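# Load four desk cartons onto cart, park in bay

## Task

Move all four cartons from the desk onto the utility cart so that none of them overhangs any edge of the cart's trays. Then get the cart parked in the yellow bay with every one of its four wheels fully within the taped outline and none resting on the tape. At the end the robot must not be gripping or touching anything it picked up, must not have toppled or be left leaning, and must not be what keeps any carton or the cart in place. It must release everything and back away.

## Robot and tools

Robot: a Hello Robot Stretch 3 with one arm. It has a two-wheel differential base (0.33 m long, 0.34 m wide), a lift that moves along a vertical mast, and an arm that telescopes out to the robot's right side, ending in a wrist and gripper. The base cannot drive sideways. To move the gripper forward or back, drive the base. A spin in place pivots about the point between the drive wheels, 0.05 m behind the front edge. With the arm in and the wrist folded, the spin sweeps a 0.28 m radius; an unfolded, level gripper reaches past that.

Frames: the base frame has its origin on the floor between the drive wheels, x forward, y left, z up. The odometry frame is the base frame as it was at the scene's start. Heading runs -3.142 to 3.142, positive to the left. hand_pose is reported in the base frame at the point where the closed fingertips meet.

Tool execute_actions takes "actions", a list run in order. An empty list just returns the current state and images. Each action may have "robot" (a command), "steps" (1 to 450 control steps at 30 per second; 1 if omitted) and "until" (stop waiting early when all its conditions hold; only with steps). {"steps": n} alone waits. Motions keep running across later actions and while you think.

Command contents:
- base: exactly one key. translate_m is a relative drive in metres from wherever the base sits when that command begins; forward positive, magnitude at most 1. rotate_rad is a relative spin in radians from the current heading; counter-clockwise (left) positive, magnitude at most 3.2.
- joints: a dictionary of absolute targets, by name; unnamed joints keep their old goal. lift_m 0 to 1.1 (arm height on the mast, metres); arm_m 0 to 0.52 (extension, metres); wrist_yaw_rad -1.345 to 4.42 (0 is along the arm, positive swings toward the front, 3.0 is folded over the base); wrist_pitch_rad -1.57 to 0.451 (0 level, negative tips the fingers down); wrist_roll_rad -2.911 to 2.911 (0 means fingers side by side); gripper_m -0.089 to 0.179 (larger is wider; real fingertip gap is about 0.007 m less when nearly shut and 0.025 m less when wide, zero below 0.007); head_pan_rad -3.953 to 1.73 (0 forward, positive left, -1.57 looks along the arm); head_tilt_rad -1.53 to 0.419 (negative looks down).
- contact_limits: {"arm_m": effort %} from 1 to 100; the arm stops once its motor effort reaches that level. Smaller is gentler; too small stops at once. It applies until the next arm command.
- A list of up to 8 commands forms a queue run one after another; {"pause_s": s} (max 15) waits inside a queue.
- {"stop": true} brakes everything and clears the queue.
A new command acts immediately and discards the rest of any older queue. One out-of-range number rejects the whole call.

until: under "robot", compare fields such as x, y, heading, lift_m, lift_m_goal, lift_m_status, base_status, queue, queue_left, refusals, e.g. {"lift_m": [">", 0.3]}. Numbers use =, !=, <, <=, >, >=; statuses take a word or ["!=", "moving"]. {"robot": {"status": "ended"}} with steps 450 waits until nothing moves and no queue runs. {"any": {"status": "ended"}} fires when the first motion ends. Don't wait for an exact "=" on a reading.

Tool zoom_image: camera is one of head_camera, nav_camera, wrist_camera; region is [x0, y0, x1, y1] in image pixels from the top-left, at most 504 by 504. It enlarges that part of the latest frame.

Tool finished_scene: scene is the current scene's number. It ends the scene irreversibly, so first make sure every motion has come to rest.

Results: one image per camera at the end of each call. base_status shows progress as (distance so far of goal). joint_goals, joint_status (moving, done, off_target, contact_stop, time_out, stopped, not_commanded, torque_fault), measured_speeds, refusals, queue and queue_left. lidar_m: 12 distances in 30-degree sectors, first straight ahead, counter-clockwise (4th left, 7th behind, 10th right), in a plane 0.17 m above the floor. wrist_depth_mm and head_depth_mm: 7x7 grids of depth in mm. motor_effort in percent, peak in brackets. base_tilt in degrees (forward, right). on_its_own reports goals the robot changed itself, slack or switched-off joints, and leaning. Lines starting refused:, dropped: or replaced: explain failed or superseded goals.

Speed: the base is fast only when stowed (lift_m under 0.30, arm_m under 0.03, wrist_yaw_rad over 2.54); otherwise 0.10 m/s and 0.63 rad/s.

Gripping: command gripper_m smaller than the object's width; to let go, open at least 0.02 beyond where the pads made contact. Neither the reading nor "done" proves a grasp, so check the images. Overly hard squeezing triggers a stall guard that weakens the grip.

Wrist safety: fold or unfold the wrist only with lift_m 0.32 to 0.95, wrist_pitch_rad -0.4 and roll near 0; after folding, the lift may go down to 0.25. With yaw below -0.4 keep pitch at -0.5 or lower.

Avoid tipping: don't let the arm press into something rigid with the gripper above about 0.45 m; never push again right after a contact_stop; don't drive while holding or hooking something fixed; back up cautiously. If the base snags, reverse the last move in small steps; if it leans, pull the gripper free and, if needed, drop lift_m to about 0.2. Avoid dropping cartons, slamming, or hard pushes; a wrist servo that is overloaded goes limp for 10 s. Loose items may occasionally get nudged by something else.

Each tool is called after "Call:" as a command line: name --argument value for each argument, lists and objects as JSON in quotes; but a table of rows of numbers goes row by row, as --pt "numbers of a row", without its own name.

## Session

Call:
execute_actions --actions '[]'

Scene clock: 0.00 s.
robot.base_odometry: x=+0.000 y=+0.000 heading=+0.000 (m, m, rad; robot's odometry frame)
robot.turned_by_wheels: +0.000 (rad since the last result)
robot.turned_by_imu: +0.000 (rad since the last result)
robot.base_tilt: forward=+0.1 right=-0.9 (deg)
robot.lidar_m: 0.91 1.99 1.90 2.25 1.78 1.23 1.75 1.64 1.58 1.62 2.17 0.92
robot.head_depth_mm: 1914 2885 2924 2928 2346 1333 851 / 1909 2930 3041 3030 2443 1324 859 / 1920 2898 3203 3143 2550 1306 865 / 1944 2748 3351 3366 2713 2692 2200 / 1952 2964 3584 3518 3536 2883 2221 / 1955 3001 3403 3474 3530 3237 2171 / 1988 2813 2956 2998 3114 2984 2187
robot.base_status: not_commanded
robot.joint_positions: lift_m=+0.514 arm_m=-0.001 wrist_yaw_rad=+3.026 wrist_pitch_rad=-0.485 wrist_roll_rad=-0.020 gripper_m=+0.037 head_pan_rad=-0.015 head_tilt_rad=-0.005
robot.joint_goals: lift_m=+0.514 arm_m=-0.001 wrist_yaw_rad=+3.026 wrist_pitch_rad=-0.485 wrist_roll_rad=-0.020 gripper_m=+0.037 head_pan_rad=-0.015 head_tilt_rad=-0.005
robot.joint_status: lift_m=not_commanded arm_m=not_commanded wrist_yaw_rad=not_commanded wrist_pitch_rad=not_commanded wrist_roll_rad=not_commanded gripper_m=not_commanded head_pan_rad=not_commanded head_tilt_rad=not_commanded
robot.measured_speeds: translate_m=+0.000 rotate_rad=+0.000 lift_m=+0.000 arm_m=+0.000 wrist_yaw_rad=+0.000 wrist_pitch_rad=+0.000 wrist_roll_rad=+0.000 head_pan_rad=+0.000 head_tilt_rad=+0.000
robot: refusals=0 queue=idle queue_left=0
robot.motor_effort: left_wheel=+0 right_wheel=+0 lift_m=+29 arm_m=-1 wrist_yaw_rad=+0 wrist_pitch_rad=+7 wrist_roll_rad=+0 gripper_m=+0 head_pan_rad=+0 head_tilt_rad=+3 (%)
robot.hand_pose: x=+0.0035 y=+0.0698 z=+0.5121 quat_wxyz=(+0.208, +0.688, +0.132, +0.683) (m; robot's base frame)
robot.wrist_depth_mm: - - - - - - - / - - - - - - - / - - - - - - - / 978 956 - - - - - / 781 822 857 845 931 900 933 / 696 701 - 723 769 752 785 / 594 622 620 645 636 673 684
pictures: head_camera (sideways: a quarter turn clockwise sets it upright), nav_camera (sideways: a quarter turn counterclockwise sets it upright), wrist_camera
Images, in order (width x height): head_camera 896x504, nav_camera 672x504, wrist_camera 644x364.

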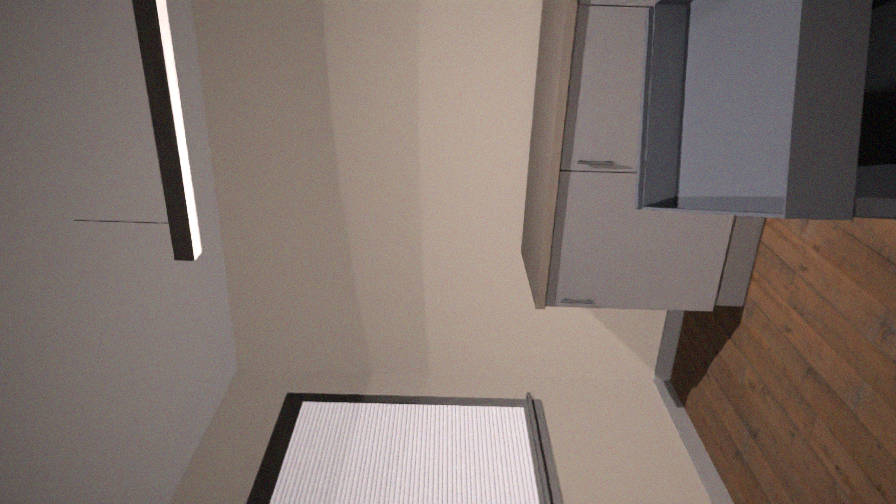

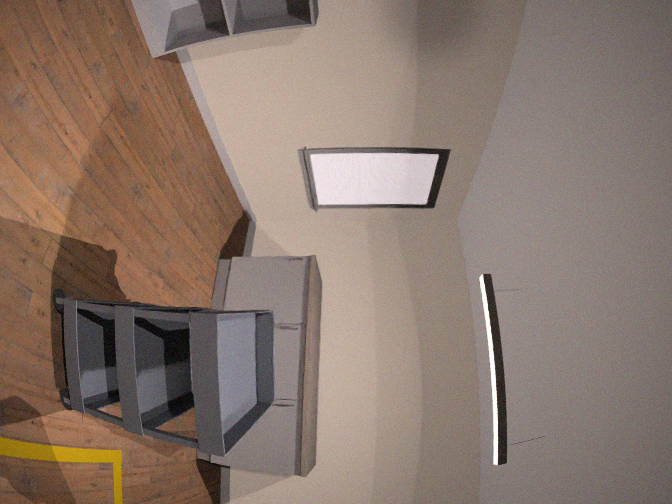

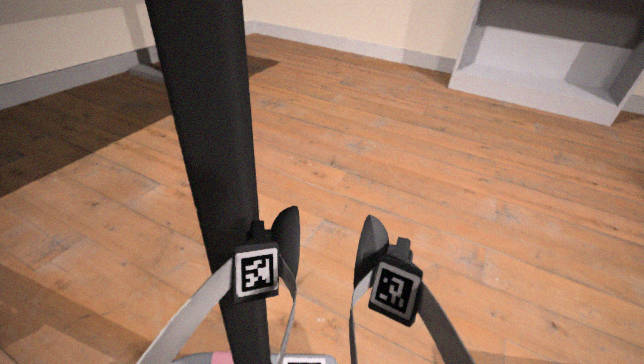

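Call:
execute_actions --actions '[{"robot":{"joints":{"head_pan_rad":-0.8,"head_tilt_rad":-0.7}},"steps":100,"until":{"robot":{"status":"ended"}}}]'

Call:
execute_actions --actions '[{"robot":{"joints":{"head_pan_rad":-2.2,"head_tilt_rad":-0.6}},"steps":100,"until":{"robot":{"status":"ended"}}}]'

Call:
execute_actions --actions '[{"robot":{"joints":{"head_pan_rad":-3.7,"head_tilt_rad":-0.5}},"steps":100,"until":{"robot":{"status":"ended"}}}]'

Scene clock: 4.47 s.
robot.base_odometry: x=+0.000 y=+0.000 heading=+0.000 (m, m, rad; robot's odometry frame)
robot.turned_by_wheels: +0.000 (rad since the last result)
robot.turned_by_imu: +0.000 (rad since the last result)
robot.base_tilt: forward=+0.1 right=-0.9 (deg)
robot.lidar_m: 0.91 1.99 1.89 2.25 1.78 1.23 1.75 1.64 1.58 1.63 2.16 0.92
robot.head_depth_mm: 2309 2429 2496 2083 1682 1403 1206 / 2760 2898 2730 2062 1655 1388 1202 / 2904 3253 2693 2036 1651 1386 1189 / 2776 3131 2649 2024 1628 1370 1185 / 2726 3058 2640 2009 1610 1368 1173 / 2203 2356 2370 1805 1499 1353 1173 / 2102 2194 1111 1271 1457 1344 1168
robot.base_status: not_commanded
robot.joint_positions: lift_m=+0.514 arm_m=-0.001 wrist_yaw_rad=+3.026 wrist_pitch_rad=-0.485 wrist_roll_rad=-0.020 gripper_m=+0.037 head_pan_rad=-0.793 head_tilt_rad=-0.691
robot.joint_goals: lift_m=+0.514 arm_m=-0.001 wrist_yaw_rad=+3.026 wrist_pitch_rad=-0.485 wrist_roll_rad=-0.020 gripper_m=+0.037 head_pan_rad=-0.800 head_tilt_rad=-0.700
robot.joint_status: lift_m=not_commanded arm_m=not_commanded wrist_yaw_rad=not_commanded wrist_pitch_rad=not_commanded wrist_roll_rad=not_commanded gripper_m=not_commanded head_pan_rad=done head_tilt_rad=done
robot.measured_speeds: translate_m=+0.000 rotate_rad=+0.000 lift_m=+0.000 arm_m=+0.000 wrist_yaw_rad=+0.000 wrist_pitch_rad=+0.000 wrist_roll_rad=+0.000 head_pan_rad=+0.000 head_tilt_rad=+0.000
robot: refusals=0 queue=done queue_left=0
robot.motor_effort: left_wheel=+1(1) right_wheel=+0(0) lift_m=+30(30) arm_m=+0(0) wrist_yaw_rad=+1(0) wrist_pitch_rad=+7(7) wrist_roll_rad=+0(1) gripper_m=+0(0) head_pan_rad=-5(53) head_tilt_rad=-5(46) (%)
robot.hand_pose: x=+0.0035 y=+0.0698 z=+0.5121 quat_wxyz=(+0.208, +0.688, +0.132, +0.683) (m; robot's base frame)
robot.wrist_depth_mm: - - - - - - - / - - - - - - - / - - - - - - - / 947 - - - - - - / 812 817 824 851 911 900 932 / 695 715 - 735 785 780 786 / 599 613 610 645 655 666 682
pictures: head_camera (sideways: a quarter turn clockwise sets it upright), nav_camera (sideways: a quarter turn counterclockwise sets it upright), wrist_camera
Images, in order (width x height): head_camera 896x504, nav_camera 672x504, wrist_camera 644x364.

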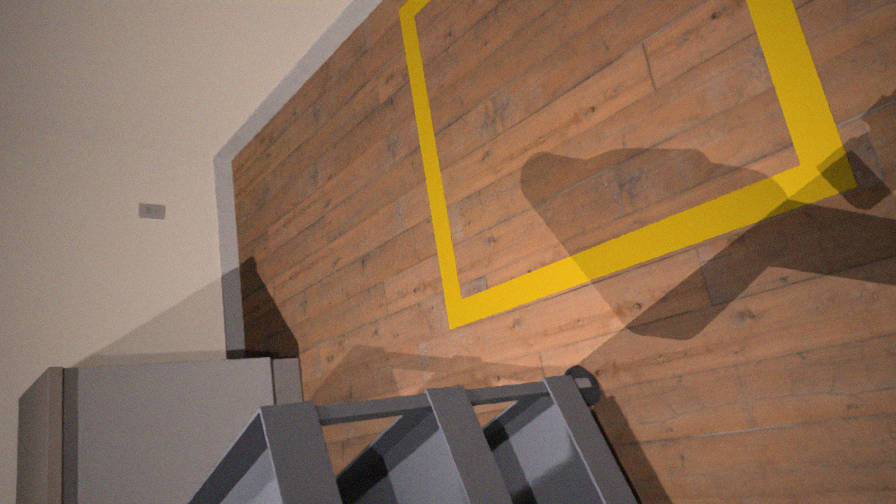

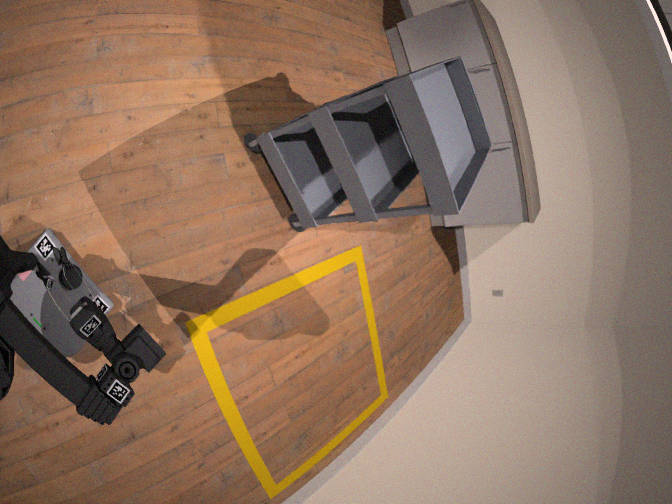

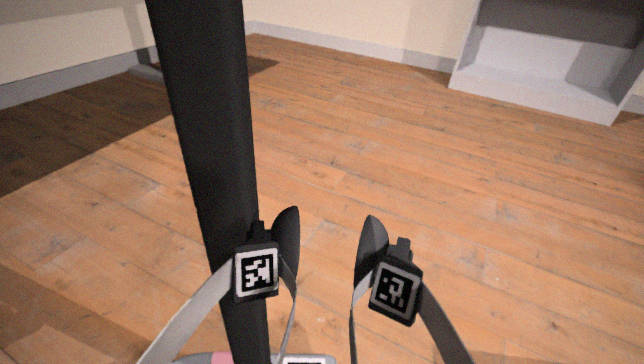

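Scene clock: 5.73 s.
robot.base_odometry: x=+0.000 y=+0.000 heading=+0.000 (m, m, rad; robot's odometry frame)
robot.turned_by_wheels: +0.000 (rad since the last result)
robot.turned_by_imu: +0.000 (rad since the last result)
robot.base_tilt: forward=+0.1 right=-0.9 (deg)
robot.lidar_m: 0.91 1.99 1.90 2.26 1.78 1.23 1.75 1.64 1.58 1.63 2.17 0.92
robot.head_depth_mm: 1391 1553 1762 2021 1811 1482 1252 / 1373 1533 1725 1972 1797 1467 1248 / 1345 1496 1689 1928 1773 1460 1240 / 1346 1503 1680 1914 1760 1452 1226 / 1326 1475 1650 1880 1752 1435 1224 / 1312 1451 1625 1837 1740 1436 1220 / 1294 1421 1593 1815 1742 1420 1207
robot.base_status: not_commanded
robot.joint_positions: lift_m=+0.514 arm_m=-0.001 wrist_yaw_rad=+3.026 wrist_pitch_rad=-0.485 wrist_roll_rad=-0.020 gripper_m=+0.037 head_pan_rad=-2.193 head_tilt_rad=-0.606
robot.joint_goals: lift_m=+0.514 arm_m=-0.001 wrist_yaw_rad=+3.026 wrist_pitch_rad=-0.485 wrist_roll_rad=-0.020 gripper_m=+0.037 head_pan_rad=-2.200 head_tilt_rad=-0.600
robot.joint_status: lift_m=not_commanded arm_m=not_commanded wrist_yaw_rad=not_commanded wrist_pitch_rad=not_commanded wrist_roll_rad=not_commanded gripper_m=not_commanded head_pan_rad=done head_tilt_rad=done
robot.measured_speeds: translate_m=+0.000 rotate_rad=+0.000 lift_m=+0.000 arm_m=+0.000 wrist_yaw_rad=+0.000 wrist_pitch_rad=+0.000 wrist_roll_rad=+0.000 head_pan_rad=+0.000 head_tilt_rad=+0.000
robot: refusals=0 queue=done queue_left=0
robot.motor_effort: left_wheel=+0(1) right_wheel=+0(0) lift_m=+30(30) arm_m=+0(1) wrist_yaw_rad=+1(0) wrist_pitch_rad=+7(7) wrist_roll_rad=-1(0) gripper_m=+0(1) head_pan_rad=-4(54) head_tilt_rad=+4(17) (%)
robot.hand_pose: x=+0.0035 y=+0.0698 z=+0.5121 quat_wxyz=(+0.208, +0.688, +0.132, +0.683) (m; robot's base frame)
robot.wrist_depth_mm: - - - - - - - / - - - - - - - / - - - - - - - / 960 - - - - - - / 790 817 854 876 933 902 940 / 673 710 - 721 771 743 810 / 610 620 627 643 642 671 679
pictures: head_camera (sideways: a quarter turn clockwise sets it upright), nav_camera (sideways: a quarter turn counterclockwise sets it upright), wrist_camera
Images, in order (width x height): head_camera 896x504, nav_camera 672x504, wrist_camera 644x364.

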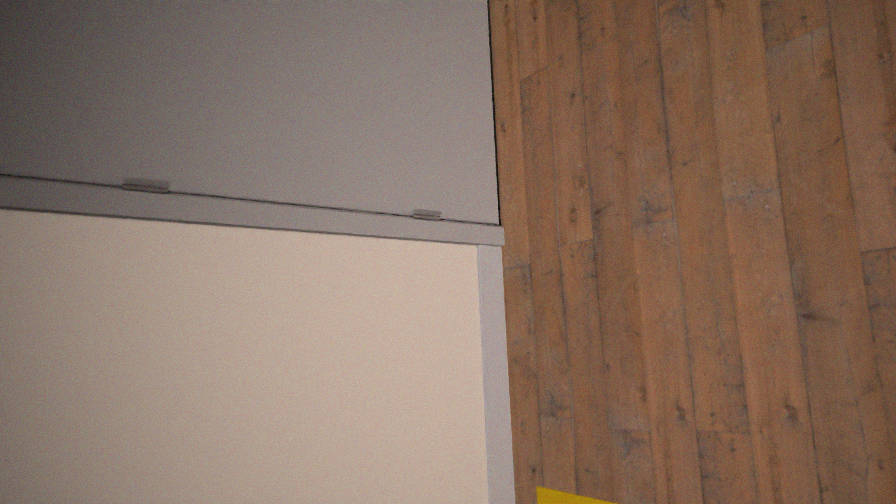

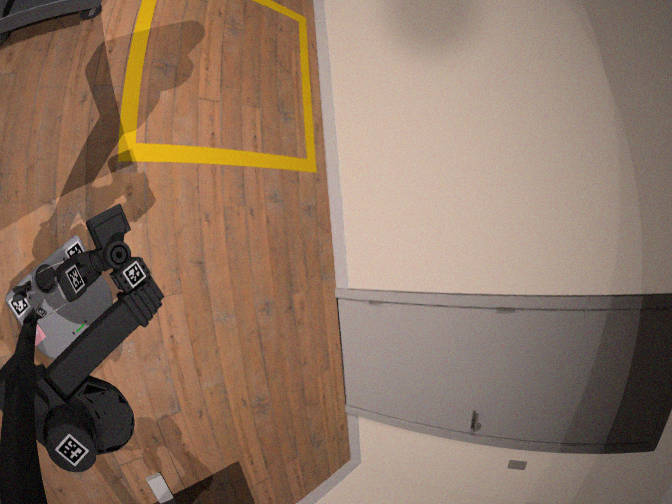

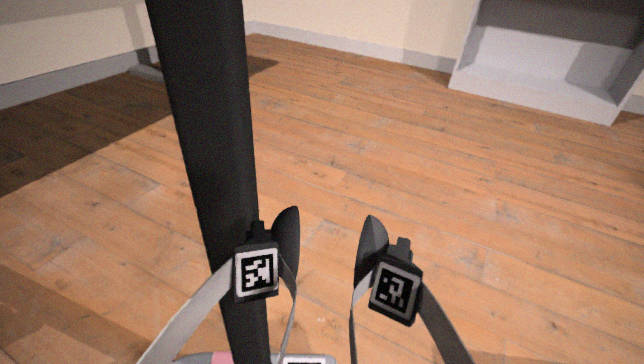

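Scene clock: 7.07 s.
robot.base_odometry: x=+0.000 y=+0.000 heading=+0.000 (m, m, rad; robot's odometry frame)
robot.turned_by_wheels: +0.000 (rad since the last result)
robot.turned_by_imu: +0.000 (rad since the last result)
robot.base_tilt: forward=+0.2 right=-0.9 (deg)
robot.lidar_m: 0.91 1.99 1.90 2.25 1.78 1.23 1.75 1.64 1.58 1.63 2.16 0.92
robot.head_depth_mm: 1466 1616 1717 1200 2029 1633 - / 1465 1586 1720 1204 2002 1584 1314 / 1442 1575 1652 1187 1978 1568 1308 / 1439 1568 1685 1184 1959 1563 1300 / 1426 1565 1649 1138 1941 1556 1289 / 1418 1540 1645 1112 1811 1503 1277 / 1400 1531 1650 1137 1924 1529 1276
robot.base_status: not_commanded
robot.joint_positions: lift_m=+0.514 arm_m=-0.001 wrist_yaw_rad=+3.026 wrist_pitch_rad=-0.485 wrist_roll_rad=-0.020 gripper_m=+0.037 head_pan_rad=-3.693 head_tilt_rad=-0.508
robot.joint_goals: lift_m=+0.514 arm_m=-0.001 wrist_yaw_rad=+3.026 wrist_pitch_rad=-0.485 wrist_roll_rad=-0.020 gripper_m=+0.037 head_pan_rad=-3.700 head_tilt_rad=-0.500
robot.joint_status: lift_m=not_commanded arm_m=not_commanded wrist_yaw_rad=not_commanded wrist_pitch_rad=not_commanded wrist_roll_rad=not_commanded gripper_m=not_commanded head_pan_rad=done head_tilt_rad=done
robot.measured_speeds: translate_m=+0.000 rotate_rad=+0.000 lift_m=+0.000 arm_m=+0.000 wrist_yaw_rad=+0.000 wrist_pitch_rad=+0.000 wrist_roll_rad=+0.000 head_pan_rad=+0.000 head_tilt_rad=+0.000
robot: refusals=0 queue=done queue_left=0
robot.motor_effort: left_wheel=+1(1) right_wheel=+0(0) lift_m=+30(30) arm_m=+0(0) wrist_yaw_rad=+0(1) wrist_pitch_rad=+7(7) wrist_roll_rad=-1(0) gripper_m=-1(0) head_pan_rad=-5(52) head_tilt_rad=+5(18) (%)
robot.hand_pose: x=+0.0035 y=+0.0698 z=+0.5121 quat_wxyz=(+0.208, +0.688, +0.132, +0.683) (m; robot's base frame)
robot.wrist_depth_mm: - - - - - - - / - - - - - - - / - - - - - - - / 952 990 - - - - - / 802 793 826 863 901 898 936 / 671 708 - 719 787 758 785 / 610 614 623 648 643 648 670
pictures: head_camera (sideways: a quarter turn clockwise sets it upright), nav_camera (sideways: a quarter turn counterclockwise sets it upright), wrist_camera
Images, in order (width x height): head_camera 896x504, nav_camera 672x504, wrist_camera 644x364.

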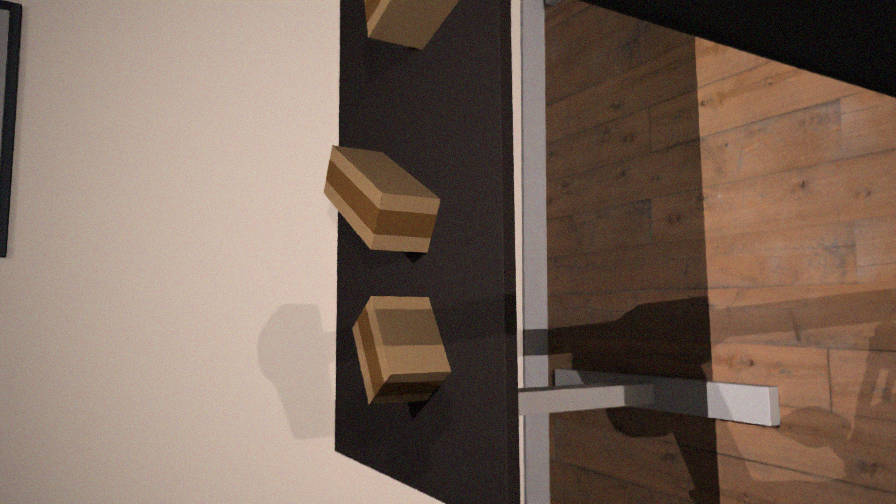

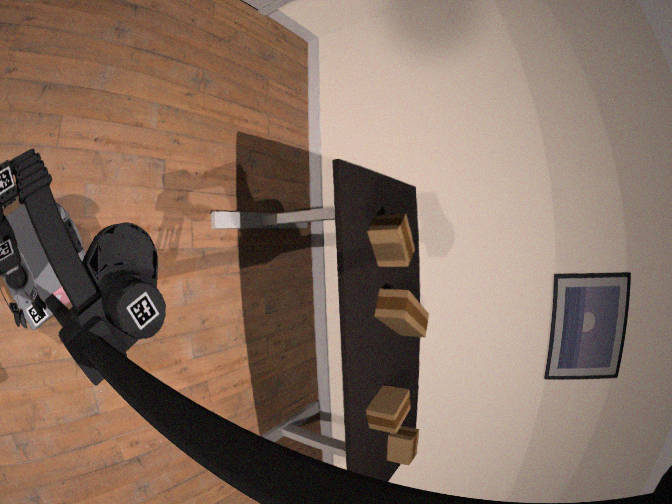

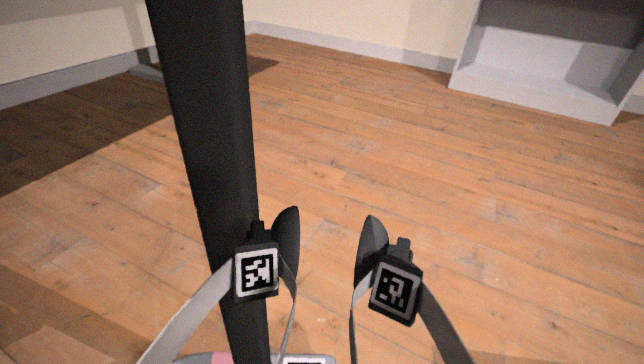

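Call:
execute_actions --actions '[{"robot":{"base":{"translate_m":0.68},"joints":{"head_pan_rad":-0.3,"head_tilt_rad":-0.9,"lift_m":0.93,"wrist_pitch_rad":-0.4}},"steps":60},{"robot":{"joints":{"wrist_yaw_rad":1.57,"gripper_m":0.1}},"steps":300,"until":{"robot":{"status":"ended"}}}]'

Scene clock: 68.90 s.
robot.base_odometry: x=+0.680 y=+0.000 heading=+0.000 (m, m, rad; robot's odometry frame)
robot.turned_by_wheels: +0.000 (rad since the last result)
robot.turned_by_imu: +0.002 (rad since the last result)
robot.base_tilt: forward=+0.2 right=-0.9 (deg)
robot.lidar_m: 0.61 1.96 1.56 1.72 1.99 2.30 1.88 1.99 1.90 1.95 0.30 0.25
robot.head_depth_mm: 1607 898 766 644 575 833 1103 / 1638 880 759 635 546 830 1119 / 1668 871 751 631 546 821 1108 / 1698 863 745 626 827 753 1087 / 1728 1863 1820 1560 1388 1244 1111 / 1761 2053 1922 1619 1406 1237 1105 / 1785 2137 1892 1605 1391 1228 1101
robot.base_status: done (translate_m +0.6800 of +0.6800)
robot.joint_positions: lift_m=+0.930 arm_m=-0.001 wrist_yaw_rad=+1.573 wrist_pitch_rad=-0.417 wrist_roll_rad=-0.020 gripper_m=+0.100 head_pan_rad=-0.307 head_tilt_rad=-0.889
robot.joint_goals: lift_m=+0.930 arm_m=-0.001 wrist_yaw_rad=+1.570 wrist_pitch_rad=-0.400 wrist_roll_rad=-0.020 gripper_m=+0.100 head_pan_rad=-0.300 head_tilt_rad=-0.900
robot.joint_status: lift_m=done arm_m=not_commanded wrist_yaw_rad=done wrist_pitch_rad=done wrist_roll_rad=not_commanded gripper_m=done head_pan_rad=done head_tilt_rad=done
robot.measured_speeds: translate_m=+0.000 rotate_rad=+0.000 lift_m=+0.000 arm_m=+0.000 wrist_yaw_rad=+0.000 wrist_pitch_rad=+0.000 wrist_roll_rad=+0.000 head_pan_rad=+0.000 head_tilt_rad=+0.000
robot: refusals=0 queue=done queue_left=0
robot.motor_effort: left_wheel=+0(6) right_wheel=+0(4) lift_m=+33(34) arm_m=-1(1) wrist_yaw_rad=-3(4) wrist_pitch_rad=+9(9) wrist_roll_rad=+0(0) gripper_m=-1(80) head_pan_rad=+4(52) head_tilt_rad=-7(38) (%)
robot.hand_pose: x=+0.2031 y=-0.1438 z=+0.9427 quat_wxyz=(+0.596, +0.589, -0.378, +0.392) (m; robot's base frame)
robot.wrist_depth_mm: - - - - - - - / - - - - 745 - - / - - - - 677 676 667 / - - - 543 497 520 512 / - - - 388 408 407 423 / - - - 315 334 342 346 / - - - 247 224 284 297
pictures: head_camera (sideways: a quarter turn clockwise sets it upright), nav_camera (sideways: a quarter turn counterclockwise sets it upright), wrist_camera
Images, in order (width x height): head_camera 896x504, nav_camera 672x504, wrist_camera 644x364.

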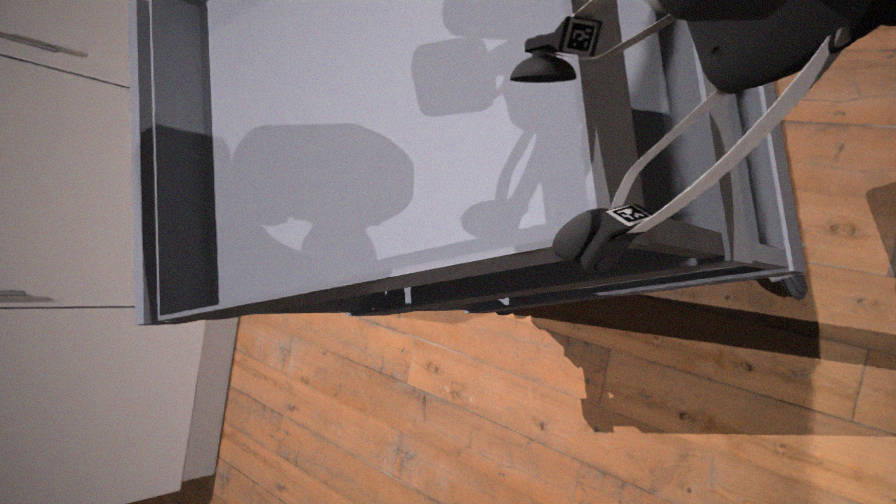

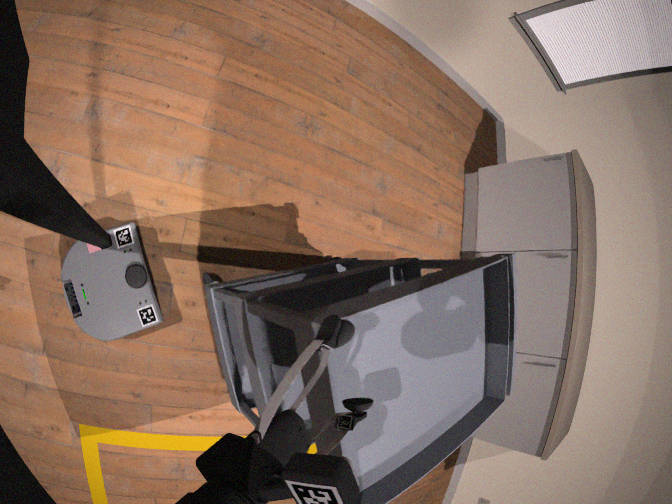

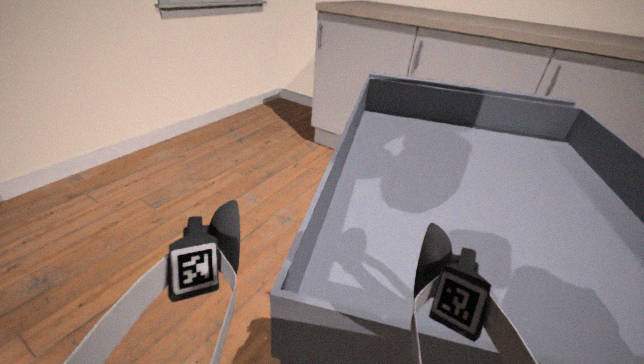

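Call:
execute_actions --actions '[{"robot":[{"base":{"translate_m":-0.07}},{"joints":{"lift_m":0.53,"wrist_pitch_rad":0,"wrist_yaw_rad":1.65,"gripper_m":0.12,"head_tilt_rad":-1.1}}],"steps":300,"until":{"robot":{"status":"ended"}}}]'

Scene clock: 95.97 s.
robot.base_odometry: x=+0.610 y=+0.000 heading=+0.000 (m, m, rad; robot's odometry frame)
robot.turned_by_wheels: +0.000 (rad since the last result)
robot.turned_by_imu: -0.001 (rad since the last result)
robot.base_tilt: forward=+0.2 right=-0.9 (deg)
robot.lidar_m: 0.53 2.00 1.60 1.73 1.94 2.24 1.82 1.95 1.87 1.91 0.39 0.31
robot.head_depth_mm: 802 698 619 902 1287 1217 1131 / 794 694 612 894 1198 1213 - / 784 686 605 886 1176 - 1113 / 779 679 601 683 1152 1196 - / 820 1706 1537 1394 1288 1188 - / 1996 1784 1577 1415 1291 1180 1113 / 1973 1752 1567 1401 1281 1175 1082
robot.base_status: done (translate_m -0.0700 of -0.0700)
robot.joint_positions: lift_m=+0.530 arm_m=-0.001 wrist_yaw_rad=+1.647 wrist_pitch_rad=-0.021 wrist_roll_rad=-0.020 gripper_m=+0.120 head_pan_rad=-0.307 head_tilt_rad=-1.086
robot.joint_goals: lift_m=+0.530 arm_m=-0.001 wrist_yaw_rad=+1.650 wrist_pitch_rad=+0.000 wrist_roll_rad=-0.020 gripper_m=+0.120 head_pan_rad=-0.300 head_tilt_rad=-1.100
robot.joint_status: lift_m=done arm_m=not_commanded wrist_yaw_rad=done wrist_pitch_rad=done wrist_roll_rad=not_commanded gripper_m=done head_pan_rad=done head_tilt_rad=done
robot.measured_speeds: translate_m=+0.000 rotate_rad=+0.000 lift_m=+0.000 arm_m=+0.000 wrist_yaw_rad=+0.000 wrist_pitch_rad=+0.000 wrist_roll_rad=+0.000 head_pan_rad=+0.000 head_tilt_rad=+0.000
robot: refusals=0 queue=done queue_left=0
robot.motor_effort: left_wheel=+1(6) right_wheel=+1(3) lift_m=+26(34) arm_m=+0(0) wrist_yaw_rad=+3(5) wrist_pitch_rad=+11(7) wrist_roll_rad=+0(0) gripper_m=+0(74) head_pan_rad=+5(4) head_tilt_rad=-8(29) (%)
robot.hand_pose: x=+0.2336 y=-0.1249 z=+0.6395 quat_wxyz=(+0.491, +0.518, -0.470, +0.519) (m; robot's base frame)
robot.wrist_depth_mm: - - - - 210 198 181 / - - - - 417 373 313 / - - - - - - - / - - - - - - - / - - - 553 718 758 694 / - - - 459 464 535 526 / 921 966 970 249 358 351 393
pictures: head_camera (sideways: a quarter turn clockwise sets it upright), nav_camera (sideways: a quarter turn counterclockwise sets it upright), wrist_camera
Images, in order (width x height): head_camera 896x504, nav_camera 672x504, wrist_camera 644x364.

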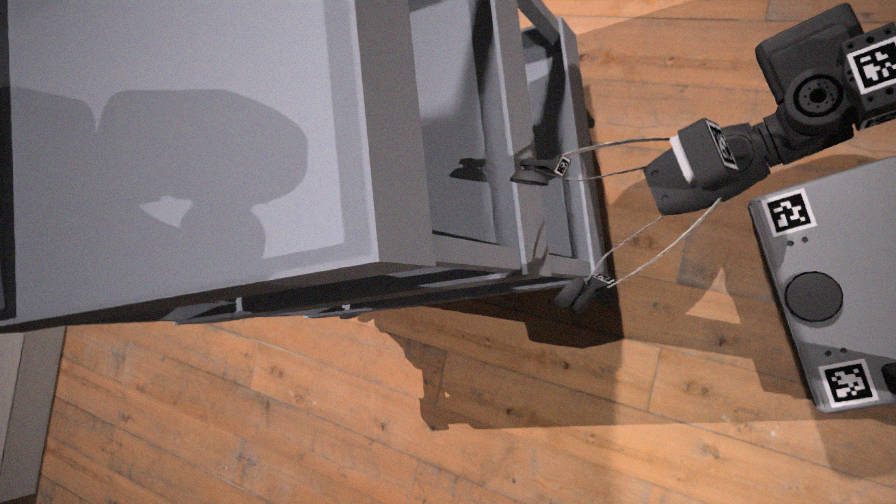

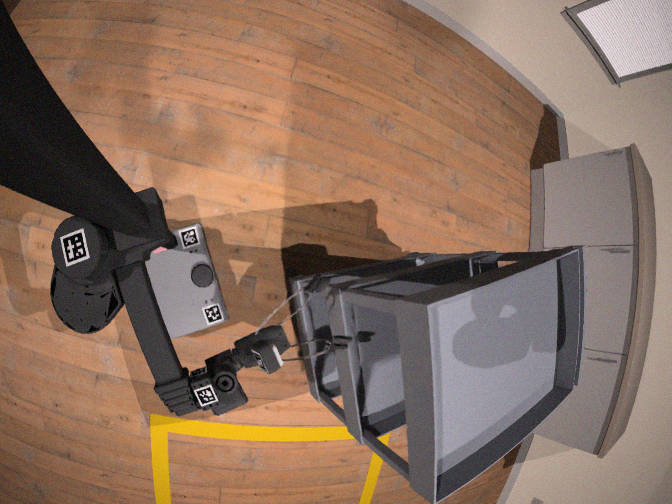

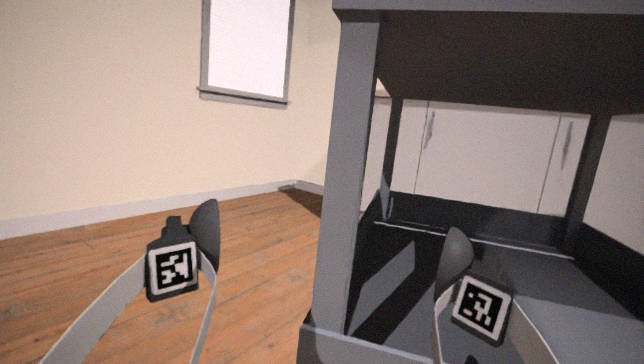

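Call:
execute_actions --actions '[{"robot":[{"base":{"translate_m":0.075}},{"joints":{"gripper_m":-0.02}}],"steps":300,"until":{"robot":{"status":"ended"}}}]'

Scene clock: 102.90 s.
robot.base_odometry: x=+0.685 y=+0.000 heading=+0.000 (m, m, rad; robot's odometry frame)
robot.turned_by_wheels: +0.000 (rad since the last result)
robot.turned_by_imu: +0.000 (rad since the last result)
robot.base_tilt: forward=+0.1 right=-0.9 (deg)
robot.lidar_m: 0.61 1.96 1.55 1.72 1.99 2.30 1.89 1.99 1.90 1.95 0.29 0.24
robot.head_depth_mm: 799 698 617 561 1053 1220 1130 / 791 692 612 557 866 1212 - / 778 686 607 546 858 - 1112 / 765 679 604 791 1038 1193 - / 1819 1717 1561 1404 1294 1189 - / 1946 1789 1581 1419 1287 1177 1113 / 1946 1756 1575 1411 1280 1169 1083
robot.base_status: done (translate_m +0.0750 of +0.0750)
robot.joint_positions: lift_m=+0.530 arm_m=-0.001 wrist_yaw_rad=+1.648 wrist_pitch_rad=-0.021 wrist_roll_rad=-0.020 gripper_m=-0.019 head_pan_rad=-0.307 head_tilt_rad=-1.087
robot.joint_goals: lift_m=+0.530 arm_m=-0.001 wrist_yaw_rad=+1.650 wrist_pitch_rad=+0.000 wrist_roll_rad=-0.020 gripper_m=-0.020 head_pan_rad=-0.300 head_tilt_rad=-1.100
robot.joint_status: lift_m=done arm_m=not_commanded wrist_yaw_rad=done wrist_pitch_rad=done wrist_roll_rad=not_commanded gripper_m=done head_pan_rad=done head_tilt_rad=done
robot.measured_speeds: translate_m=+0.000 rotate_rad=+0.000 lift_m=+0.000 arm_m=+0.000 wrist_yaw_rad=+0.000 wrist_pitch_rad=+0.000 wrist_roll_rad=+0.000 head_pan_rad=+0.000 head_tilt_rad=+0.000
robot: refusals=0 queue=done queue_left=0
robot.motor_effort: left_wheel=+0(6) right_wheel=-1(4) lift_m=+26(27) arm_m=-1(1) wrist_yaw_rad=+2(4) wrist_pitch_rad=+11(11) wrist_roll_rad=+0(0) gripper_m=-22(90) head_pan_rad=+4(5) head_tilt_rad=-8(8) (%)
robot.hand_pose: x=+0.2336 y=-0.1246 z=+0.6395 quat_wxyz=(+0.491, +0.519, -0.470, +0.519) (m; robot's base frame)
robot.wrist_depth_mm: - - - - 202 200 183 / - - - 142 407 375 319 / - - - 146 - - - / - - - 151 - - - / - - - 154 712 687 646 / - - - 161 485 513 530 / 923 967 968 170 353 381 395
pictures: head_camera (sideways: a quarter turn clockwise sets it upright), nav_camera (sideways: a quarter turn counterclockwise sets it upright), wrist_camera
Images, in order (width x height): head_camera 896x504, nav_camera 672x504, wrist_camera 644x364.

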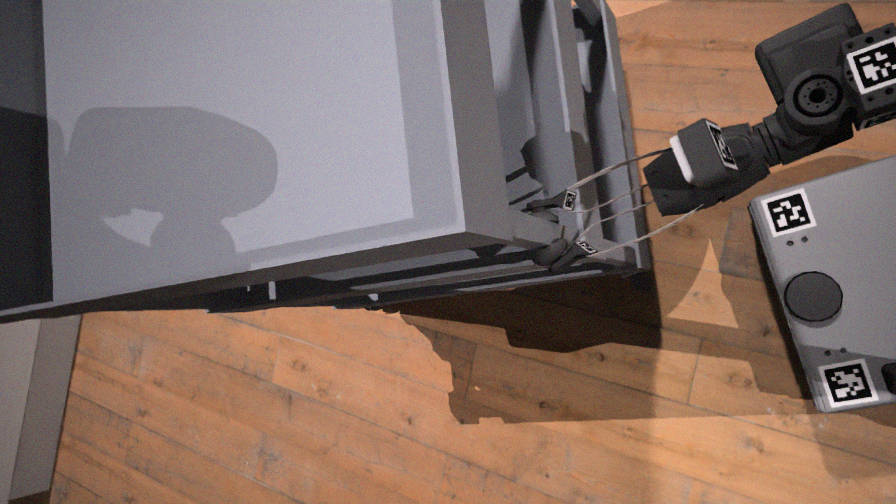

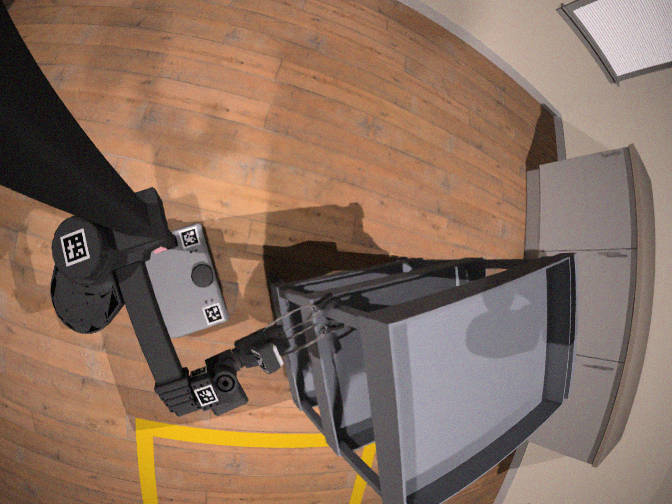

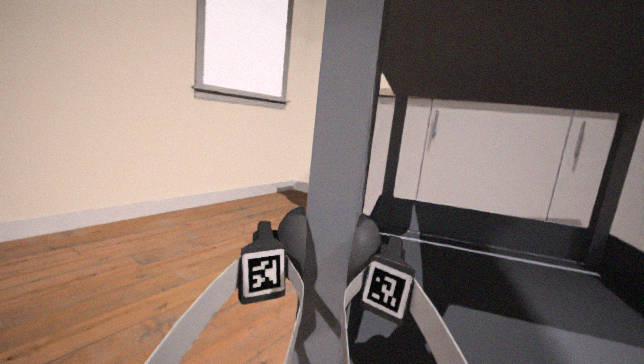

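Call:
execute_actions --actions '[{"robot":{"base":{"rotate_rad":-0.6},"joints":{"wrist_yaw_rad":2.1,"head_pan_rad":0}},"steps":200,"until":{"robot":{"base_status":["!=","moving"]}}},{"robot":{"base":{"translate_m":-0.3}},"steps":200,"until":{"robot":{"base_status":["!=","moving"]}}}]'

Scene clock: 113.70 s.
robot.base_odometry: x=+0.437 y=+0.169 heading=-0.600 (m, m, rad; robot's odometry frame)
robot.turned_by_wheels: -0.600 (rad since the last result)
robot.turned_by_imu: -0.596 (rad since the last result)
robot.base_tilt: forward=+0.1 right=-0.9 (deg)
robot.lidar_m: 0.20 0.45 1.98 1.56 1.77 1.70 2.01 1.62 2.07 1.93 1.96 0.22
robot.head_depth_mm: 747 695 618 805 1326 1217 1142 / 759 691 613 557 1187 1210 1142 / 785 686 608 545 849 1226 1087 / 776 679 602 541 607 1184 - / 762 673 598 563 1147 1193 - / 735 665 622 1268 1291 1174 1112 / 712 688 1523 1399 1286 1176 1085
robot.base_status: done (translate_m -0.3000 of -0.3000)
robot.joint_positions: lift_m=+0.530 arm_m=-0.001 wrist_yaw_rad=+2.006 wrist_pitch_rad=-0.021 wrist_roll_rad=-0.020 gripper_m=-0.019 head_pan_rad=-0.007 head_tilt_rad=-1.087
robot.joint_goals: lift_m=+0.530 arm_m=-0.001 wrist_yaw_rad=+2.006 wrist_pitch_rad=+0.000 wrist_roll_rad=-0.020 gripper_m=-0.020 head_pan_rad=+0.000 head_tilt_rad=-1.100
robot.joint_status: lift_m=done arm_m=not_commanded wrist_yaw_rad=off_target wrist_pitch_rad=done wrist_roll_rad=not_commanded gripper_m=done head_pan_rad=done head_tilt_rad=done
robot.measured_speeds: translate_m=+0.000 rotate_rad=+0.000 lift_m=+0.000 arm_m=+0.000 wrist_yaw_rad=+0.000 wrist_pitch_rad=+0.000 wrist_roll_rad=+0.000 head_pan_rad=+0.000 head_tilt_rad=+0.000
robot: refusals=0 queue=done queue_left=0
robot.on_its_own: wrist_yaw_rad is held at +2.006, not at your +2.100, by its stall guard, which is not easing now
robot.motor_effort: left_wheel=+1(14) right_wheel=-2(12) lift_m=+27(27) arm_m=+0(4) wrist_yaw_rad=+0(93) wrist_pitch_rad=+11(11) wrist_roll_rad=+0(0) gripper_m=-15(23) head_pan_rad=+4(33) head_tilt_rad=-8(8) (%)
robot.hand_pose: x=+0.2105 y=-0.0364 z=+0.6395 quat_wxyz=(+0.390, +0.594, -0.370, +0.598) (m; robot's base frame)
robot.wrist_depth_mm: - - - 244 210 200 181 / - - - 362 427 370 316 / - - - 155 - - - / - - - 160 - - - / - - - 163 739 693 - / - - - 171 499 504 467 / 916 988 984 241 350 372 393
pictures: head_camera (sideways: a quarter turn clockwise sets it upright), nav_camera (sideways: a quarter turn counterclockwise sets it upright), wrist_camera
Images, in order (width x height): head_camera 896x504, nav_camera 672x504, wrist_camera 644x364.

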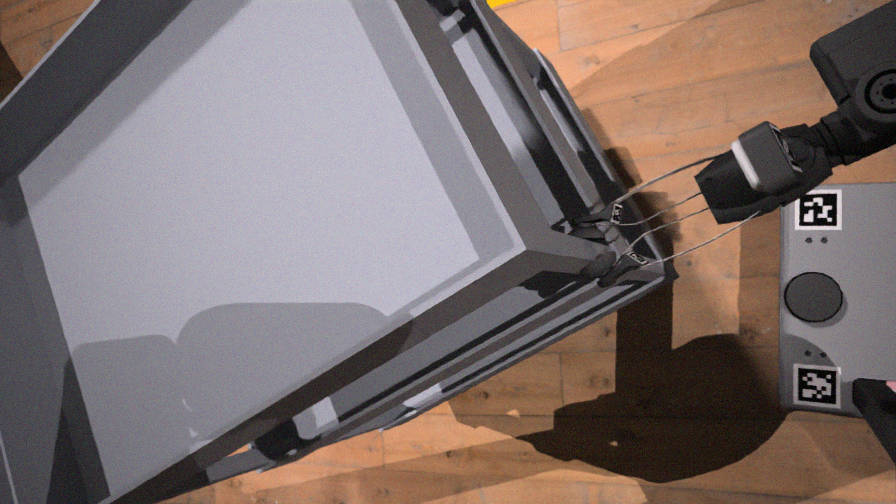

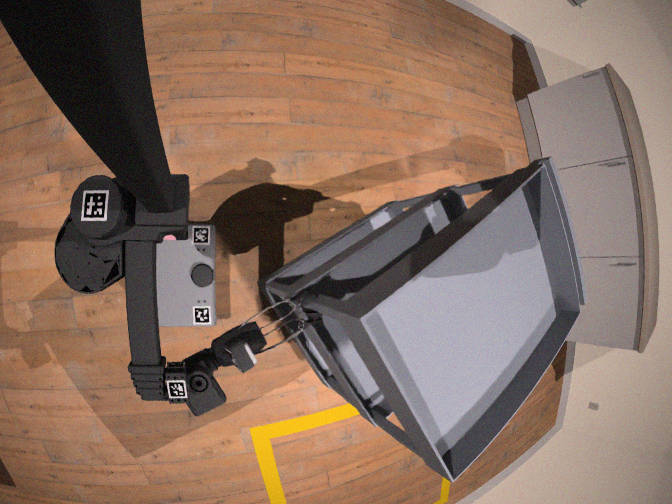

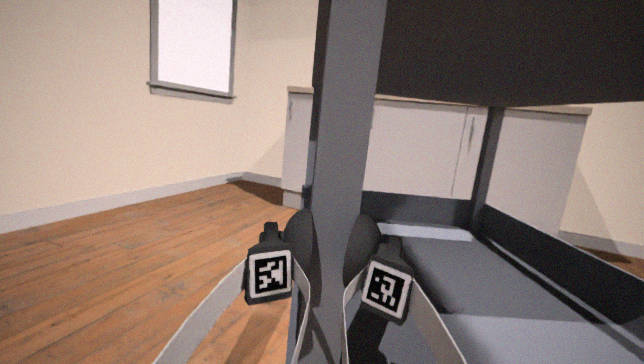

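Call:
execute_actions --actions '[{"robot":{"base":{"translate_m":-0.75},"joints":{"gripper_m":-0.05}},"steps":400,"until":{"robot":{"base_status":["!=","moving"]}}}]'

Scene clock: 128.43 s.
robot.base_odometry: x=-0.182 y=+0.593 heading=-0.600 (m, m, rad; robot's odometry frame)
robot.turned_by_wheels: +0.000 (rad since the last result)
robot.turned_by_imu: -0.004 (rad since the last result)
robot.base_tilt: forward=+0.2 right=-0.9 (deg)
robot.lidar_m: 0.22 0.60 1.82 1.50 1.78 1.01 1.26 0.99 1.00 1.98 0.61 0.22
robot.head_depth_mm: 747 697 618 579 1308 1220 1136 / 782 691 613 559 1188 1217 1140 / 784 683 606 544 841 1232 1096 / 775 677 604 543 842 1183 - / 754 672 598 910 1262 1187 - / 734 667 995 1372 1290 1180 1114 / 707 1697 1560 1411 1271 1169 1086
robot.base_status: done (translate_m -0.7500 of -0.7500)
robot.joint_positions: lift_m=+0.530 arm_m=-0.001 wrist_yaw_rad=+1.892 wrist_pitch_rad=-0.021 wrist_roll_rad=-0.020 gripper_m=-0.040 head_pan_rad=-0.007 head_tilt_rad=-1.087
robot.joint_goals: lift_m=+0.530 arm_m=-0.001 wrist_yaw_rad=+1.914 wrist_pitch_rad=+0.000 wrist_roll_rad=-0.020 gripper_m=-0.041 head_pan_rad=+0.000 head_tilt_rad=-1.100
robot.joint_status: lift_m=done arm_m=not_commanded wrist_yaw_rad=off_target wrist_pitch_rad=done wrist_roll_rad=not_commanded gripper_m=done head_pan_rad=done head_tilt_rad=done
robot.measured_speeds: translate_m=+0.000 rotate_rad=+0.000 lift_m=+0.000 arm_m=+0.000 wrist_yaw_rad=+0.000 wrist_pitch_rad=+0.000 wrist_roll_rad=+0.000 head_pan_rad=+0.000 head_tilt_rad=+0.000
robot: refusals=0 queue=done queue_left=0
robot.on_its_own: wrist_yaw_rad is held at +1.914, not at your +2.100, by its stall guard, which is not easing now; gripper_m is held at -0.041, not at your -0.050, by its stall guard, which is not easing now; wrist_yaw_rad is at rest, and its effort (+23) is outside its rest range (-12 to +12)
robot.motor_effort: left_wheel=+0(5) right_wheel=-2(13) lift_m=+27(27) arm_m=+0(0) wrist_yaw_rad=+23(33) wrist_pitch_rad=+11(11) wrist_roll_rad=+0(0) gripper_m=-23(99) head_pan_rad=+5(5) head_tilt_rad=-8(8) (%)
robot.hand_pose: x=+0.2213 y=-0.0635 z=+0.6395 quat_wxyz=(+0.424, +0.572, -0.403, +0.575) (m; robot's base frame)
robot.wrist_depth_mm: - - - 238 195 199 182 / - - - 390 410 368 315 / - - - 170 - - - / - - - 163 - - - / - - - 166 742 659 - / - - - 172 494 507 458 / 918 982 963 235 351 371 390
pictures: head_camera (sideways: a quarter turn clockwise sets it upright), nav_camera (sideways: a quarter turn counterclockwise sets it upright), wrist_camera
Images, in order (width x height): head_camera 896x504, nav_camera 672x504, wrist_camera 644x364.

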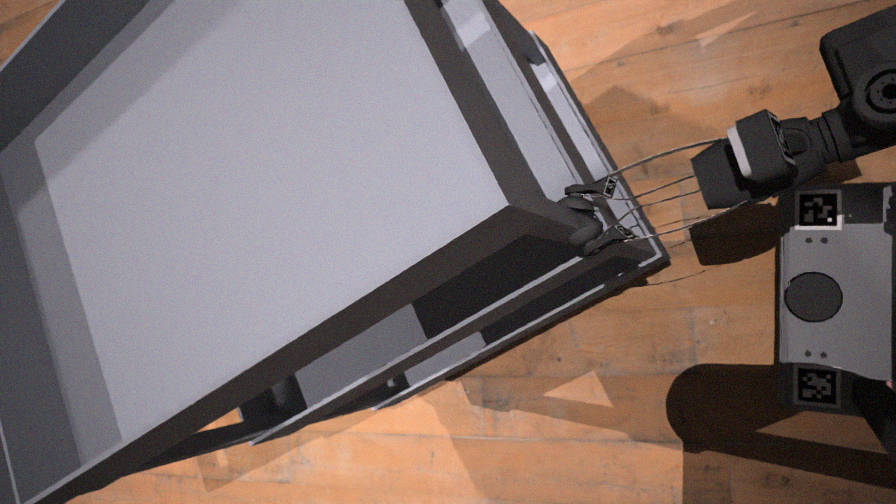

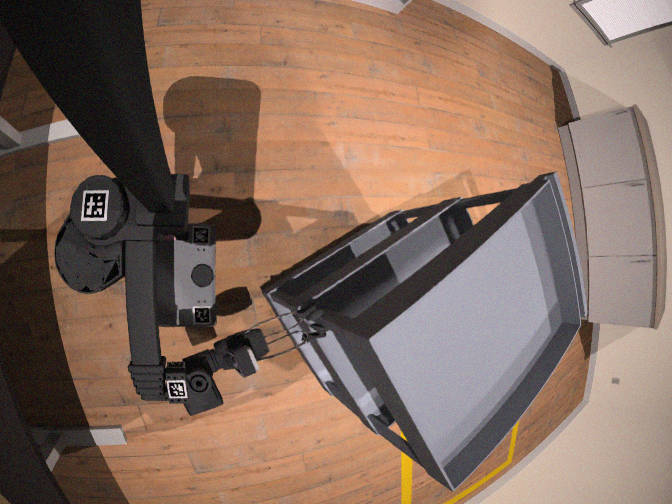

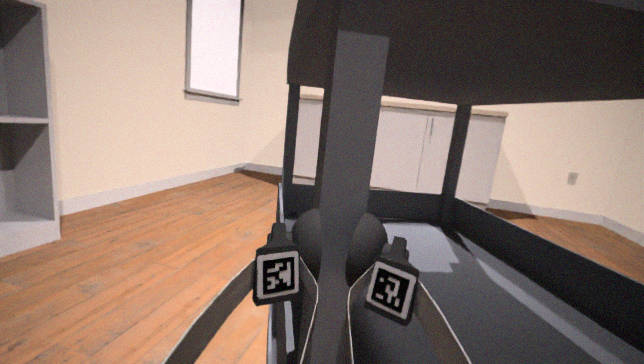

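Call:
execute_actions --actions '[{"robot":{"joints":{"gripper_m":0.1}},"steps":60,"until":{"robot":{"gripper_m":[">",0.06]}}},{"robot":{"base":{"translate_m":-0.1}},"steps":100,"until":{"robot":{"base_status":["!=","moving"]}}},{"robot":{"base":{"rotate_rad":-1.5},"joints":{"lift_m":1.08,"wrist_yaw_rad":0,"wrist_pitch_rad":-1.57,"gripper_m":0.17,"head_pan_rad":-1.57,"head_tilt_rad":-0.75}},"steps":300,"until":{"robot":{"base_status":["!=","moving"],"lift_m":[">",1.07]}}}]'

Scene clock: 140.83 s.
robot.base_odometry: x=-0.264 y=+0.649 heading=-2.100 (m, m, rad; robot's odometry frame)
robot.turned_by_wheels: -1.500 (rad since the last result)
robot.turned_by_imu: -1.490 (rad since the last result)
robot.base_tilt: forward=+0.2 right=-0.9 (deg)
robot.lidar_m: 2.00 2.09 0.32 0.31 2.57 1.52 1.52 1.71 0.92 1.16 0.92 0.94
robot.head_depth_mm: - - - - - 1341 - / - - - - - - - / - - - - - - - / 989 1128 1060 871 - - 1134 / 986 1120 992 817 677 1247 1130 / 981 1121 839 810 672 1265 1144 / 986 1115 796 739 667 1251 1170
robot.base_status: done (rotate_rad -1.4999 of -1.5000)
robot.joint_positions: lift_m=+1.072 arm_m=-0.001 wrist_yaw_rad=+0.003 wrist_pitch_rad=-1.560 wrist_roll_rad=-0.020 gripper_m=+0.170 head_pan_rad=-1.563 head_tilt_rad=-0.754
robot.joint_goals: lift_m=+1.080 arm_m=-0.001 wrist_yaw_rad=+0.000 wrist_pitch_rad=-1.570 wrist_roll_rad=-0.020 gripper_m=+0.170 head_pan_rad=-1.570 head_tilt_rad=-0.750
robot.joint_status: lift_m=moving arm_m=not_commanded wrist_yaw_rad=moving wrist_pitch_rad=moving wrist_roll_rad=not_commanded gripper_m=done head_pan_rad=done head_tilt_rad=done
robot.measured_speeds: translate_m=+0.000 rotate_rad=+0.000 lift_m=+0.060 arm_m=+0.000 wrist_yaw_rad=+0.000 wrist_pitch_rad=+0.000 wrist_roll_rad=+0.000 head_pan_rad=+0.000 head_tilt_rad=+0.000
robot: refusals=0 queue=running queue_left=0
robot.motor_effort: left_wheel=+3(10) right_wheel=-2(5) lift_m=+32(34) arm_m=+0(0) wrist_yaw_rad=-2(24) wrist_pitch_rad=-2(13) wrist_roll_rad=-1(0) gripper_m=+0(84) head_pan_rad=-4(53) head_tilt_rad=+3(32) (%)
robot.hand_pose: x=-0.0217 y=-0.1229 z=+0.9542 quat_wxyz=(+0.509, +0.503, -0.496, -0.492) (m; robot's base frame)
robot.wrist_depth_mm: - - - - - - - / - - - - - - - / - - - - - - - / - - - - - - - / - - - - - - - / - - - - - - - / - - - - - - -
pictures: head_camera (sideways: a quarter turn clockwise sets it upright), nav_camera (sideways: a quarter turn counterclockwise sets it upright), wrist_camera
Images, in order (width x height): head_camera 896x504, nav_camera 672x504, wrist_camera 644x364.

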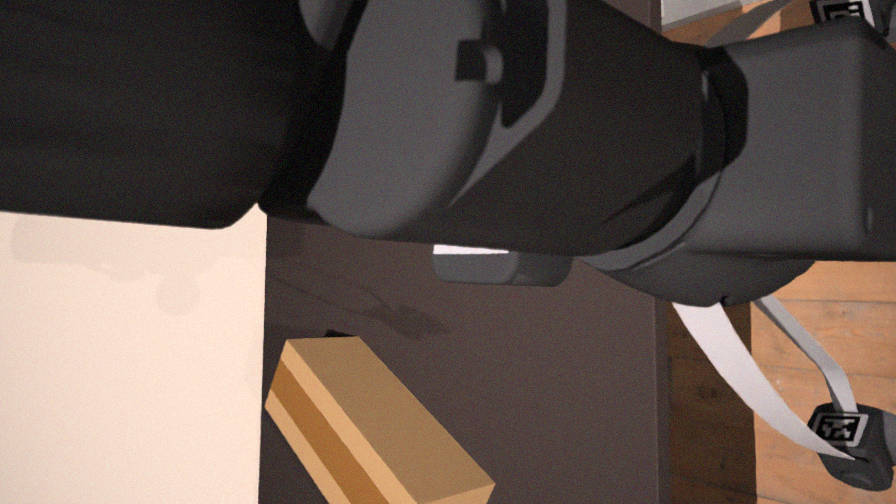

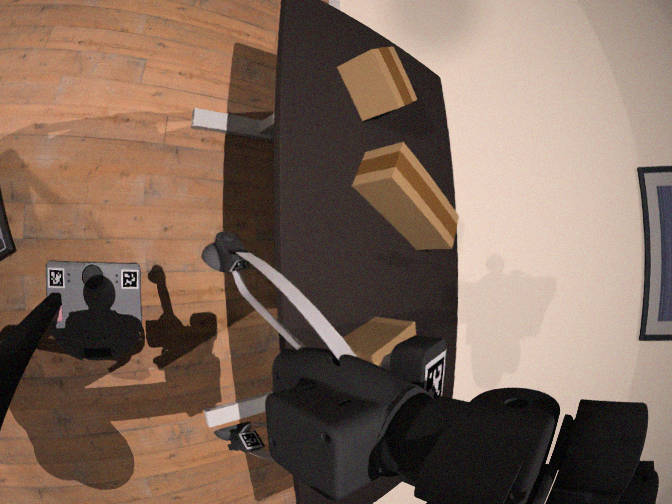

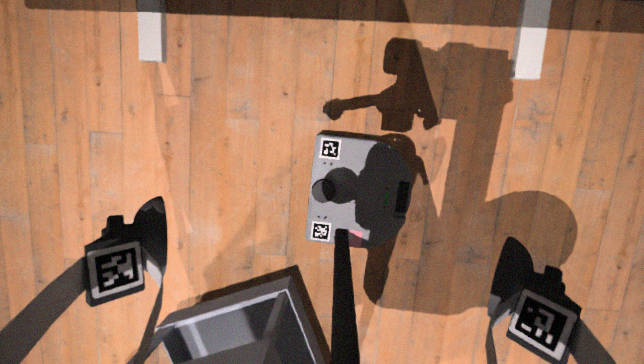

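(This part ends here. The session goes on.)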